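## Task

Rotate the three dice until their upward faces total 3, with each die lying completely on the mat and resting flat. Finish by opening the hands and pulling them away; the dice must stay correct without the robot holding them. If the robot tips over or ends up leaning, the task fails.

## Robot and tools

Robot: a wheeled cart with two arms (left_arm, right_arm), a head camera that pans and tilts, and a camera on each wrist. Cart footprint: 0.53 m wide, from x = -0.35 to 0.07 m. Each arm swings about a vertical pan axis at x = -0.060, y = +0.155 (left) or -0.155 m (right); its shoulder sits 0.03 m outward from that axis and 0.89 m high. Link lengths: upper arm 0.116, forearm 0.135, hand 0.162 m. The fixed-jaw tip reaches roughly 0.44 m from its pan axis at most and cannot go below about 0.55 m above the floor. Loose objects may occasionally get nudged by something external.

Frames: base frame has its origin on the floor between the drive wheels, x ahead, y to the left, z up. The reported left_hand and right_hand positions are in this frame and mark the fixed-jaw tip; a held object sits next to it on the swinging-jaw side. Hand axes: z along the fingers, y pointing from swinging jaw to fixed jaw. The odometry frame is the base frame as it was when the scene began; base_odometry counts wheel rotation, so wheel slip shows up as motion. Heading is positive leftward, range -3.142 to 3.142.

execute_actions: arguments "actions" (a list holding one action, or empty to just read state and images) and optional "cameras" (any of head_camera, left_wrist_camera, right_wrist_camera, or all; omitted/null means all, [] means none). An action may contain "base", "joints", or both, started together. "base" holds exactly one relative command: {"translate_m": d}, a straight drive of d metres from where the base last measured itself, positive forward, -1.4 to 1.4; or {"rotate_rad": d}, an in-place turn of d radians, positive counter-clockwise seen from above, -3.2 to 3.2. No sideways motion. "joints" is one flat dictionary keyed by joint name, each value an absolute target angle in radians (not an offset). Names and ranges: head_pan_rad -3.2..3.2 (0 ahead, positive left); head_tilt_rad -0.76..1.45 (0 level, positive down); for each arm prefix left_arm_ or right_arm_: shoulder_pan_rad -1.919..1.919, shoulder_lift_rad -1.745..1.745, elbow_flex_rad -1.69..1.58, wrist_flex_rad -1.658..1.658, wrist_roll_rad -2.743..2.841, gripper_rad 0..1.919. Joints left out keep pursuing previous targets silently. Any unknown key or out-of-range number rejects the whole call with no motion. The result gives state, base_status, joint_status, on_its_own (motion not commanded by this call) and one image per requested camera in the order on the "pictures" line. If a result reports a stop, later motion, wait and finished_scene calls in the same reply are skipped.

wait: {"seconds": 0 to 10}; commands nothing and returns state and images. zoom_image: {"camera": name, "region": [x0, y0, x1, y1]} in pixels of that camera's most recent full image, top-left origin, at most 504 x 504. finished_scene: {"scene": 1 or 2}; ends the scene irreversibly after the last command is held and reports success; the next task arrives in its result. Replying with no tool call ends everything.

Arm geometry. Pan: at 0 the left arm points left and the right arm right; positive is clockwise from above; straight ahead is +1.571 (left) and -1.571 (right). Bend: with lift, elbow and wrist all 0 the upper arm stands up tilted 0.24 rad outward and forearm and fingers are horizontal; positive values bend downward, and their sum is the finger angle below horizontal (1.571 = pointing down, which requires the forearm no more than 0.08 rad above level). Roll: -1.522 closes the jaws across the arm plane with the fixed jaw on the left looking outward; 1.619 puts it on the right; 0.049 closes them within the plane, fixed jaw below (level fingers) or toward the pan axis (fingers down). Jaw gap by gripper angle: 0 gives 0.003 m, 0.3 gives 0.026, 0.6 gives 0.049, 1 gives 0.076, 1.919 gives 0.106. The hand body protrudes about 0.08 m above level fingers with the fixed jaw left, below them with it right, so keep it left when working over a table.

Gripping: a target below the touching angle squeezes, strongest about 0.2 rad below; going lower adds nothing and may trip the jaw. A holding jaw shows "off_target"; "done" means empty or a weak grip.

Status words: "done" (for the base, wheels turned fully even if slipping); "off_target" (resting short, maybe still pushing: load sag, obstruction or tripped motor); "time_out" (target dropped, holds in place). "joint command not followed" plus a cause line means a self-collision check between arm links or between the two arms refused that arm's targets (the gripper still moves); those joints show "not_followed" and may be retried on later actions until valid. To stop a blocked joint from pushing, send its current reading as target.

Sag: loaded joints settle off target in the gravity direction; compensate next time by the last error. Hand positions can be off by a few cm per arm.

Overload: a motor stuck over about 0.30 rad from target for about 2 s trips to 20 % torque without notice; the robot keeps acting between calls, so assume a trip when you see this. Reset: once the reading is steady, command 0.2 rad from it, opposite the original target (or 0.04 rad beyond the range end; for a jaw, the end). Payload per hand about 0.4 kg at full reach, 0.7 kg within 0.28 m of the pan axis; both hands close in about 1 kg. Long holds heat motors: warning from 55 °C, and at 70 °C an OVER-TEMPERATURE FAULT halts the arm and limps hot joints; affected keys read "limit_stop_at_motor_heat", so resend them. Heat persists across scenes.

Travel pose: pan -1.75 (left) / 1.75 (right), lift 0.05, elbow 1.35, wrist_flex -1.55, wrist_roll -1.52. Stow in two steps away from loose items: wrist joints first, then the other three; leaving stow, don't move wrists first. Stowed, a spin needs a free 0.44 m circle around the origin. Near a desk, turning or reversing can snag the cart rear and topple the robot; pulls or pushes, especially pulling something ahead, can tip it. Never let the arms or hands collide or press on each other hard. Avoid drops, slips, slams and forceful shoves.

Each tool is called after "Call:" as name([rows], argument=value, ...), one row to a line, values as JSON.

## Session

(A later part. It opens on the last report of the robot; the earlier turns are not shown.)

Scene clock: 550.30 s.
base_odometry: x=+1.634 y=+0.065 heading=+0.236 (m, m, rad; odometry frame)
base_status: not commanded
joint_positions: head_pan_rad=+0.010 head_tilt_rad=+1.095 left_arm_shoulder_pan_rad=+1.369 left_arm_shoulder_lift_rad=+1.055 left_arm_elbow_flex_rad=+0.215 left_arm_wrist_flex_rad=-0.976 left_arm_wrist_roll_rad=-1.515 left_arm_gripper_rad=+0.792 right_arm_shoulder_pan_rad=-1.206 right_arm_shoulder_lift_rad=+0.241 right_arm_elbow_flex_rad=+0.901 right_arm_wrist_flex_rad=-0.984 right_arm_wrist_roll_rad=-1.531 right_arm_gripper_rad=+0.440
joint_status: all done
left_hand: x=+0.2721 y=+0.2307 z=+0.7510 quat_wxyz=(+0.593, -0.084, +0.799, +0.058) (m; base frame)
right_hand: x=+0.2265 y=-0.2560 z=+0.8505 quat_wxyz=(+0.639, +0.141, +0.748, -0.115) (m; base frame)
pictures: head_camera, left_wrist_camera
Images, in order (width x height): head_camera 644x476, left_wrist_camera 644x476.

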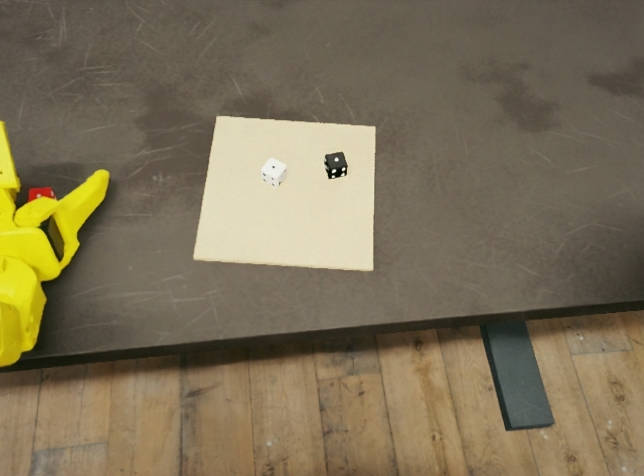

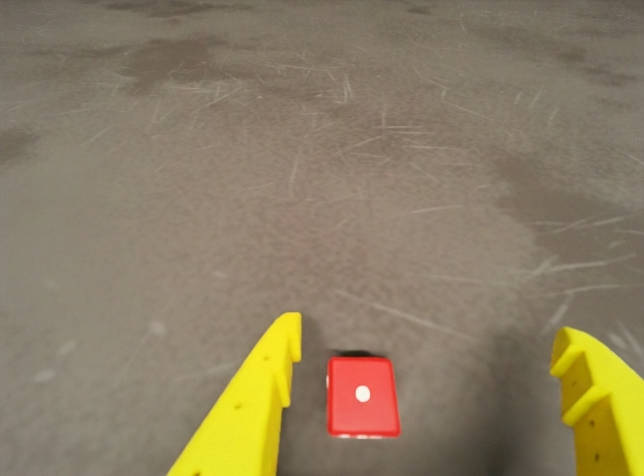

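Call:
execute_actions([
  {"joints": {"left_arm_shoulder_lift_rad": 1.075}},
], cameras=["left_wrist_camera"])

Scene clock: 554.00 s.
base_odometry: x=+1.634 y=+0.065 heading=+0.236 (m, m, rad; odometry frame)
base_status: not commanded
joint_positions: head_pan_rad=+0.010 head_tilt_rad=+1.095 left_arm_shoulder_pan_rad=+1.369 left_arm_shoulder_lift_rad=+1.089 left_arm_elbow_flex_rad=+0.215 left_arm_wrist_flex_rad=-0.976 left_arm_wrist_roll_rad=-1.515 left_arm_gripper_rad=+0.792 right_arm_shoulder_pan_rad=-1.206 right_arm_shoulder_lift_rad=+0.241 right_arm_elbow_flex_rad=+0.901 right_arm_wrist_flex_rad=-0.984 right_arm_wrist_roll_rad=-1.531 right_arm_gripper_rad=+0.440
joint_status: all done
left_hand: x=+0.2672 y=+0.2297 z=+0.7407 quat_wxyz=(+0.579, -0.085, +0.809, +0.056) (m; base frame)
right_hand: x=+0.2265 y=-0.2560 z=+0.8505 quat_wxyz=(+0.639, +0.141, +0.748, -0.115) (m; base frame)
pictures: left_wrist_camera
Images, in order (width x height): left_wrist_camera 644x476.

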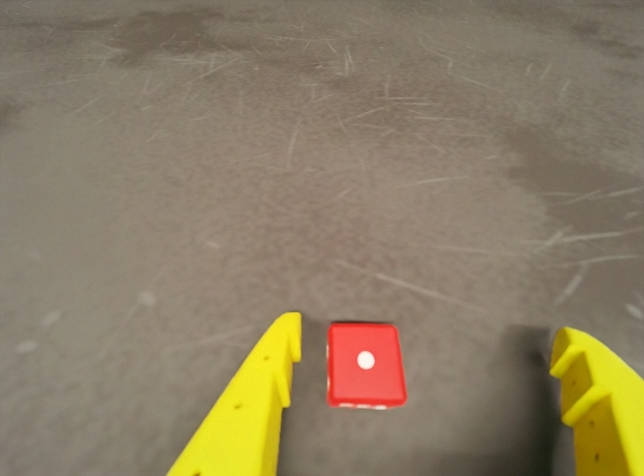

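Call:
execute_actions([
  {"joints": {"left_arm_gripper_rad": 0.0}},
], cameras=["left_wrist_camera"])

Scene clock: 556.67 s.
base_odometry: x=+1.634 y=+0.065 heading=+0.236 (m, m, rad; odometry frame)
base_status: not commanded
joint_positions: head_pan_rad=+0.010 head_tilt_rad=+1.095 left_arm_shoulder_pan_rad=+1.369 left_arm_shoulder_lift_rad=+1.089 left_arm_elbow_flex_rad=+0.215 left_arm_wrist_flex_rad=-0.976 left_arm_wrist_roll_rad=-1.515 left_arm_gripper_rad=+0.173 right_arm_shoulder_pan_rad=-1.206 right_arm_shoulder_lift_rad=+0.241 right_arm_elbow_flex_rad=+0.901 right_arm_wrist_flex_rad=-0.984 right_arm_wrist_roll_rad=-1.531 right_arm_gripper_rad=+0.440
joint_status: left_arm_gripper_rad off_target (ended at +0.173, target +0.000)
left_hand: x=+0.2672 y=+0.2297 z=+0.7407 quat_wxyz=(+0.579, -0.085, +0.809, +0.056) (m; base frame)
right_hand: x=+0.2265 y=-0.2560 z=+0.8505 quat_wxyz=(+0.639, +0.141, +0.748, -0.115) (m; base frame)
pictures: left_wrist_camera
Images, in order (width x height): left_wrist_camera 644x476.

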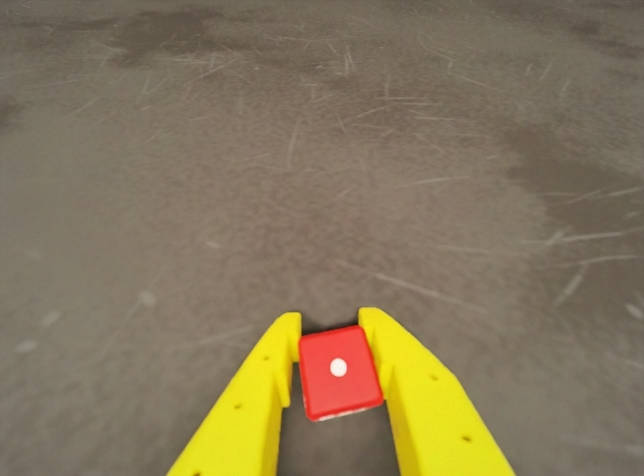

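Call:
execute_actions([
  {"joints": {"left_arm_shoulder_lift_rad": 0.9, "left_arm_wrist_flex_rad": -0.88}},
], cameras=["left_wrist_camera"])

Call:
execute_actions([
  {"joints": {"left_arm_shoulder_pan_rad": 1.9}},
], cameras=["head_camera", "left_wrist_camera"])

Scene clock: 572.07 s.
base_odometry: x=+1.634 y=+0.065 heading=+0.236 (m, m, rad; odometry frame)
base_status: not commanded
joint_positions: head_pan_rad=+0.010 head_tilt_rad=+1.095 left_arm_shoulder_pan_rad=+1.369 left_arm_shoulder_lift_rad=+0.949 left_arm_elbow_flex_rad=+0.215 left_arm_wrist_flex_rad=-0.881 left_arm_wrist_roll_rad=-1.515 left_arm_gripper_rad=+0.173 right_arm_shoulder_pan_rad=-1.206 right_arm_shoulder_lift_rad=+0.241 right_arm_elbow_flex_rad=+0.901 right_arm_wrist_flex_rad=-0.984 right_arm_wrist_roll_rad=-1.531 right_arm_gripper_rad=+0.440
joint_status: all done
left_hand: x=+0.2817 y=+0.2327 z=+0.7698 quat_wxyz=(+0.597, -0.083, +0.796, +0.058) (m; base frame)
right_hand: x=+0.2265 y=-0.2560 z=+0.8505 quat_wxyz=(+0.639, +0.141, +0.748, -0.115) (m; base frame)
pictures: left_wrist_camera
Images, in order (width x height): left_wrist_camera 644x476.

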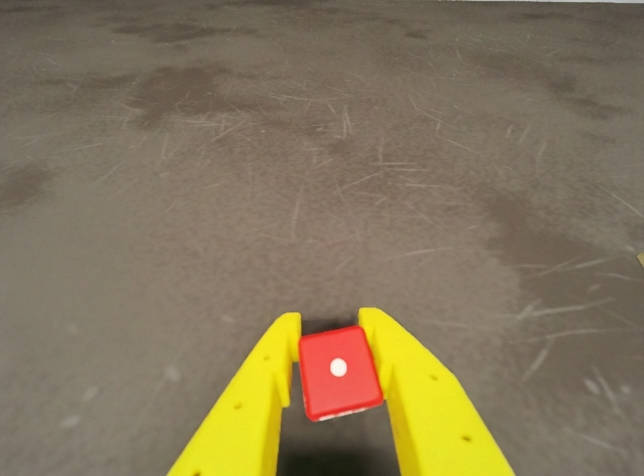

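Scene clock: 573.20 s.
base_odometry: x=+1.634 y=+0.065 heading=+0.236 (m, m, rad; odometry frame)
base_status: not commanded
joint_positions: head_pan_rad=+0.010 head_tilt_rad=+1.095 left_arm_shoulder_pan_rad=+1.891 left_arm_shoulder_lift_rad=+0.949 left_arm_elbow_flex_rad=+0.215 left_arm_wrist_flex_rad=-0.881 left_arm_wrist_roll_rad=-1.515 left_arm_gripper_rad=+0.173 right_arm_shoulder_pan_rad=-1.206 right_arm_shoulder_lift_rad=+0.241 right_arm_elbow_flex_rad=+0.901 right_arm_wrist_flex_rad=-0.984 right_arm_wrist_roll_rad=-1.531 right_arm_gripper_rad=+0.440
joint_status: all done
left_hand: x=+0.2750 y=+0.0521 z=+0.7698 quat_wxyz=(+0.592, +0.124, +0.790, -0.098) (m; base frame)
right_hand: x=+0.2265 y=-0.2560 z=+0.8505 quat_wxyz=(+0.639, +0.141, +0.748, -0.115) (m; base frame)
pictures: head_camera, left_wrist_camera
Images, in order (width x height): head_camera 644x476, left_wrist_camera 644x476.

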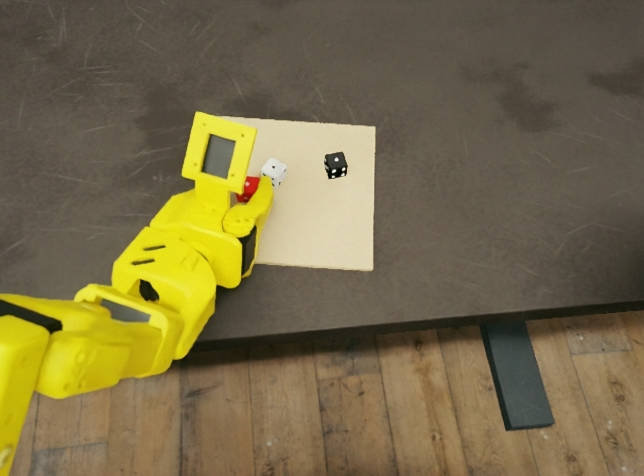

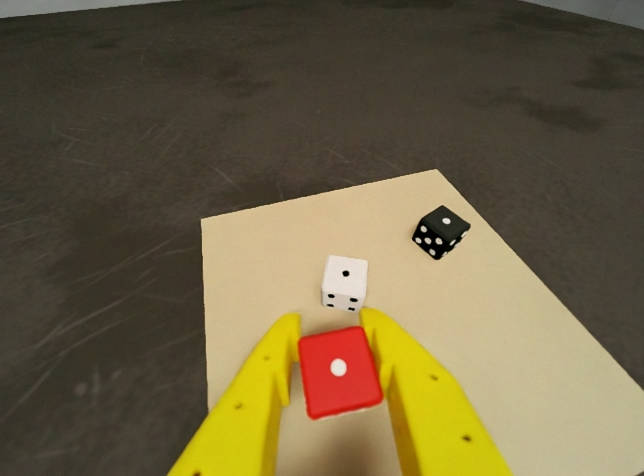

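Call:
execute_actions([
  {"joints": {"left_arm_shoulder_lift_rad": 1.05, "left_arm_wrist_flex_rad": -0.99}},
], cameras=["head_camera", "left_wrist_camera"])

Scene clock: 577.47 s.
base_odometry: x=+1.634 y=+0.065 heading=+0.236 (m, m, rad; odometry frame)
base_status: not commanded
joint_positions: head_pan_rad=+0.010 head_tilt_rad=+1.095 left_arm_shoulder_pan_rad=+1.891 left_arm_shoulder_lift_rad=+1.064 left_arm_elbow_flex_rad=+0.215 left_arm_wrist_flex_rad=-0.975 left_arm_wrist_roll_rad=-1.515 left_arm_gripper_rad=+0.173 right_arm_shoulder_pan_rad=-1.206 right_arm_shoulder_lift_rad=+0.241 right_arm_elbow_flex_rad=+0.901 right_arm_wrist_flex_rad=-0.984 right_arm_wrist_roll_rad=-1.531 right_arm_gripper_rad=+0.440
joint_status: all done
left_hand: x=+0.2644 y=+0.0556 z=+0.7480 quat_wxyz=(+0.584, +0.125, +0.796, -0.096) (m; base frame)
right_hand: x=+0.2265 y=-0.2560 z=+0.8505 quat_wxyz=(+0.639, +0.141, +0.748, -0.115) (m; base frame)
pictures: head_camera, left_wrist_camera
Images, in order (width x height): head_camera 644x476, left_wrist_camera 644x476.

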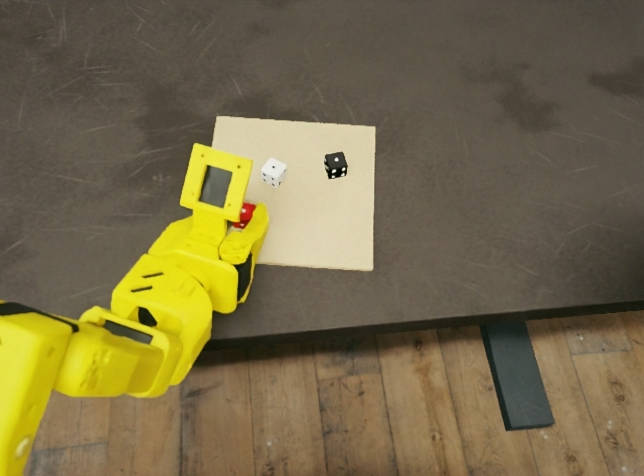

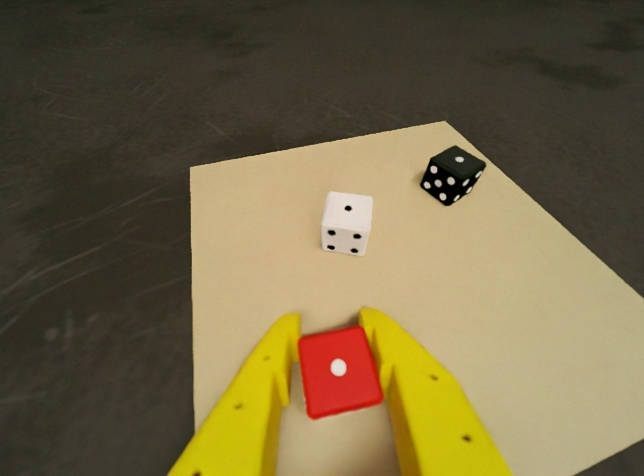

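Call:
execute_actions([
  {"joints": {"left_arm_gripper_rad": 0.5}},
], cameras=["left_wrist_camera"])

Call:
execute_actions([
  {"joints": {"left_arm_shoulder_lift_rad": 0.6}},
], cameras=["left_wrist_camera"])

Call:
execute_actions([
  {"joints": {"left_arm_shoulder_pan_rad": 1.2, "left_arm_shoulder_lift_rad": 0.2, "left_arm_elbow_flex_rad": 0.9}},
], cameras=["head_camera"])

Scene clock: 582.43 s.
base_odometry: x=+1.634 y=+0.065 heading=+0.236 (m, m, rad; odometry frame)
base_status: not commanded
joint_positions: head_pan_rad=+0.010 head_tilt_rad=+1.095 left_arm_shoulder_pan_rad=+1.891 left_arm_shoulder_lift_rad=+1.064 left_arm_elbow_flex_rad=+0.215 left_arm_wrist_flex_rad=-0.975 left_arm_wrist_roll_rad=-1.515 left_arm_gripper_rad=+0.491 right_arm_shoulder_pan_rad=-1.206 right_arm_shoulder_lift_rad=+0.241 right_arm_elbow_flex_rad=+0.901 right_arm_wrist_flex_rad=-0.984 right_arm_wrist_roll_rad=-1.531 right_arm_gripper_rad=+0.440
joint_status: all done
left_hand: x=+0.2644 y=+0.0556 z=+0.7480 quat_wxyz=(+0.584, +0.125, +0.796, -0.096) (m; base frame)
right_hand: x=+0.2265 y=-0.2560 z=+0.8505 quat_wxyz=(+0.639, +0.141, +0.748, -0.115) (m; base frame)
pictures: left_wrist_camera
Images, in order (width x height): left_wrist_camera 644x476.

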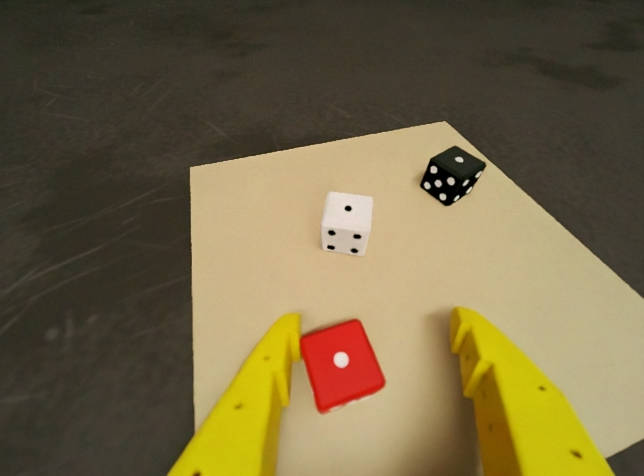

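Scene clock: 583.50 s.
base_odometry: x=+1.634 y=+0.065 heading=+0.236 (m, m, rad; odometry frame)
base_status: not commanded
joint_positions: head_pan_rad=+0.010 head_tilt_rad=+1.095 left_arm_shoulder_pan_rad=+1.891 left_arm_shoulder_lift_rad=+0.651 left_arm_elbow_flex_rad=+0.215 left_arm_wrist_flex_rad=-0.976 left_arm_wrist_roll_rad=-1.515 left_arm_gripper_rad=+0.492 right_arm_shoulder_pan_rad=-1.206 right_arm_shoulder_lift_rad=+0.241 right_arm_elbow_flex_rad=+0.901 right_arm_wrist_flex_rad=-0.984 right_arm_wrist_roll_rad=-1.531 right_arm_gripper_rad=+0.440
joint_status: all done
left_hand: x=+0.2954 y=+0.0454 z=+0.8843 quat_wxyz=(+0.735, +0.104, +0.659, -0.121) (m; base frame)
right_hand: x=+0.2265 y=-0.2560 z=+0.8505 quat_wxyz=(+0.639, +0.141, +0.748, -0.115) (m; base frame)
pictures: left_wrist_camera
Images, in order (width x height): left_wrist_camera 644x476.

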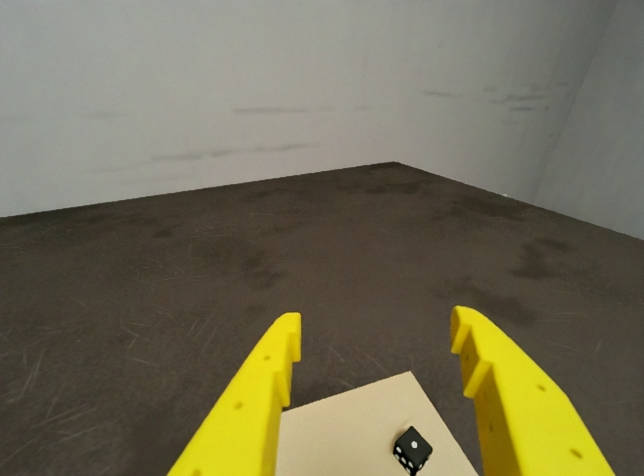

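Scene clock: 584.77 s.
base_odometry: x=+1.634 y=+0.065 heading=+0.236 (m, m, rad; odometry frame)
base_status: not commanded
joint_positions: head_pan_rad=+0.010 head_tilt_rad=+1.095 left_arm_shoulder_pan_rad=+1.210 left_arm_shoulder_lift_rad=+0.239 left_arm_elbow_flex_rad=+0.901 left_arm_wrist_flex_rad=-0.976 left_arm_wrist_roll_rad=-1.515 left_arm_gripper_rad=+0.492 right_arm_shoulder_pan_rad=-1.206 right_arm_shoulder_lift_rad=+0.241 right_arm_elbow_flex_rad=+0.901 right_arm_wrist_flex_rad=-0.984 right_arm_wrist_roll_rad=-1.531 right_arm_gripper_rad=+0.440
joint_status: all done
left_hand: x=+0.2213 y=+0.2695 z=+0.8499 quat_wxyz=(+0.637, -0.140, +0.750, +0.114) (m; base frame)
right_hand: x=+0.2265 y=-0.2560 z=+0.8505 quat_wxyz=(+0.639, +0.141, +0.748, -0.115) (m; base frame)
pictures: head_camera
Images, in order (width x height): head_camera 644x476.

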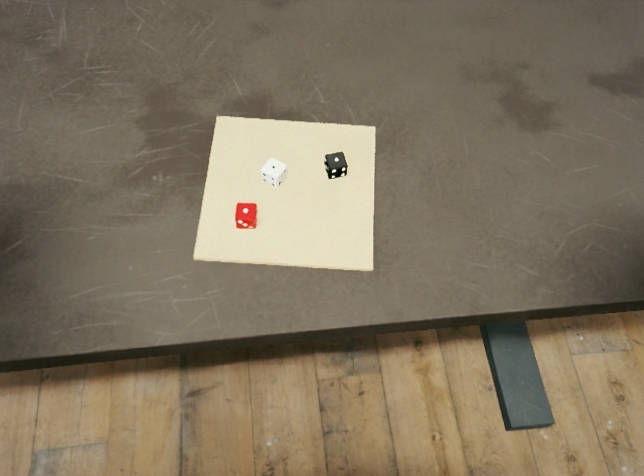

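Call:
zoom_image(camera="head_camera", region=[180, 100, 400, 280])

Region (180, 100, 400, 280) of head_camera's 644x476 image, scaled by 2.291; it fills the top 412 rows of this view, and the rest is white.

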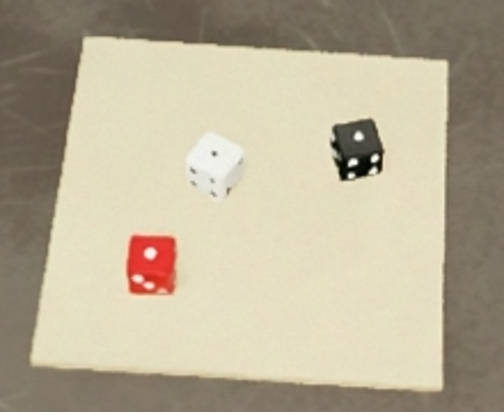

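All three dice show 1, sit flat fully on the mat, and both arms are clear.

Call:
finished_scene(scene=1)

The scene is finished: the task was done.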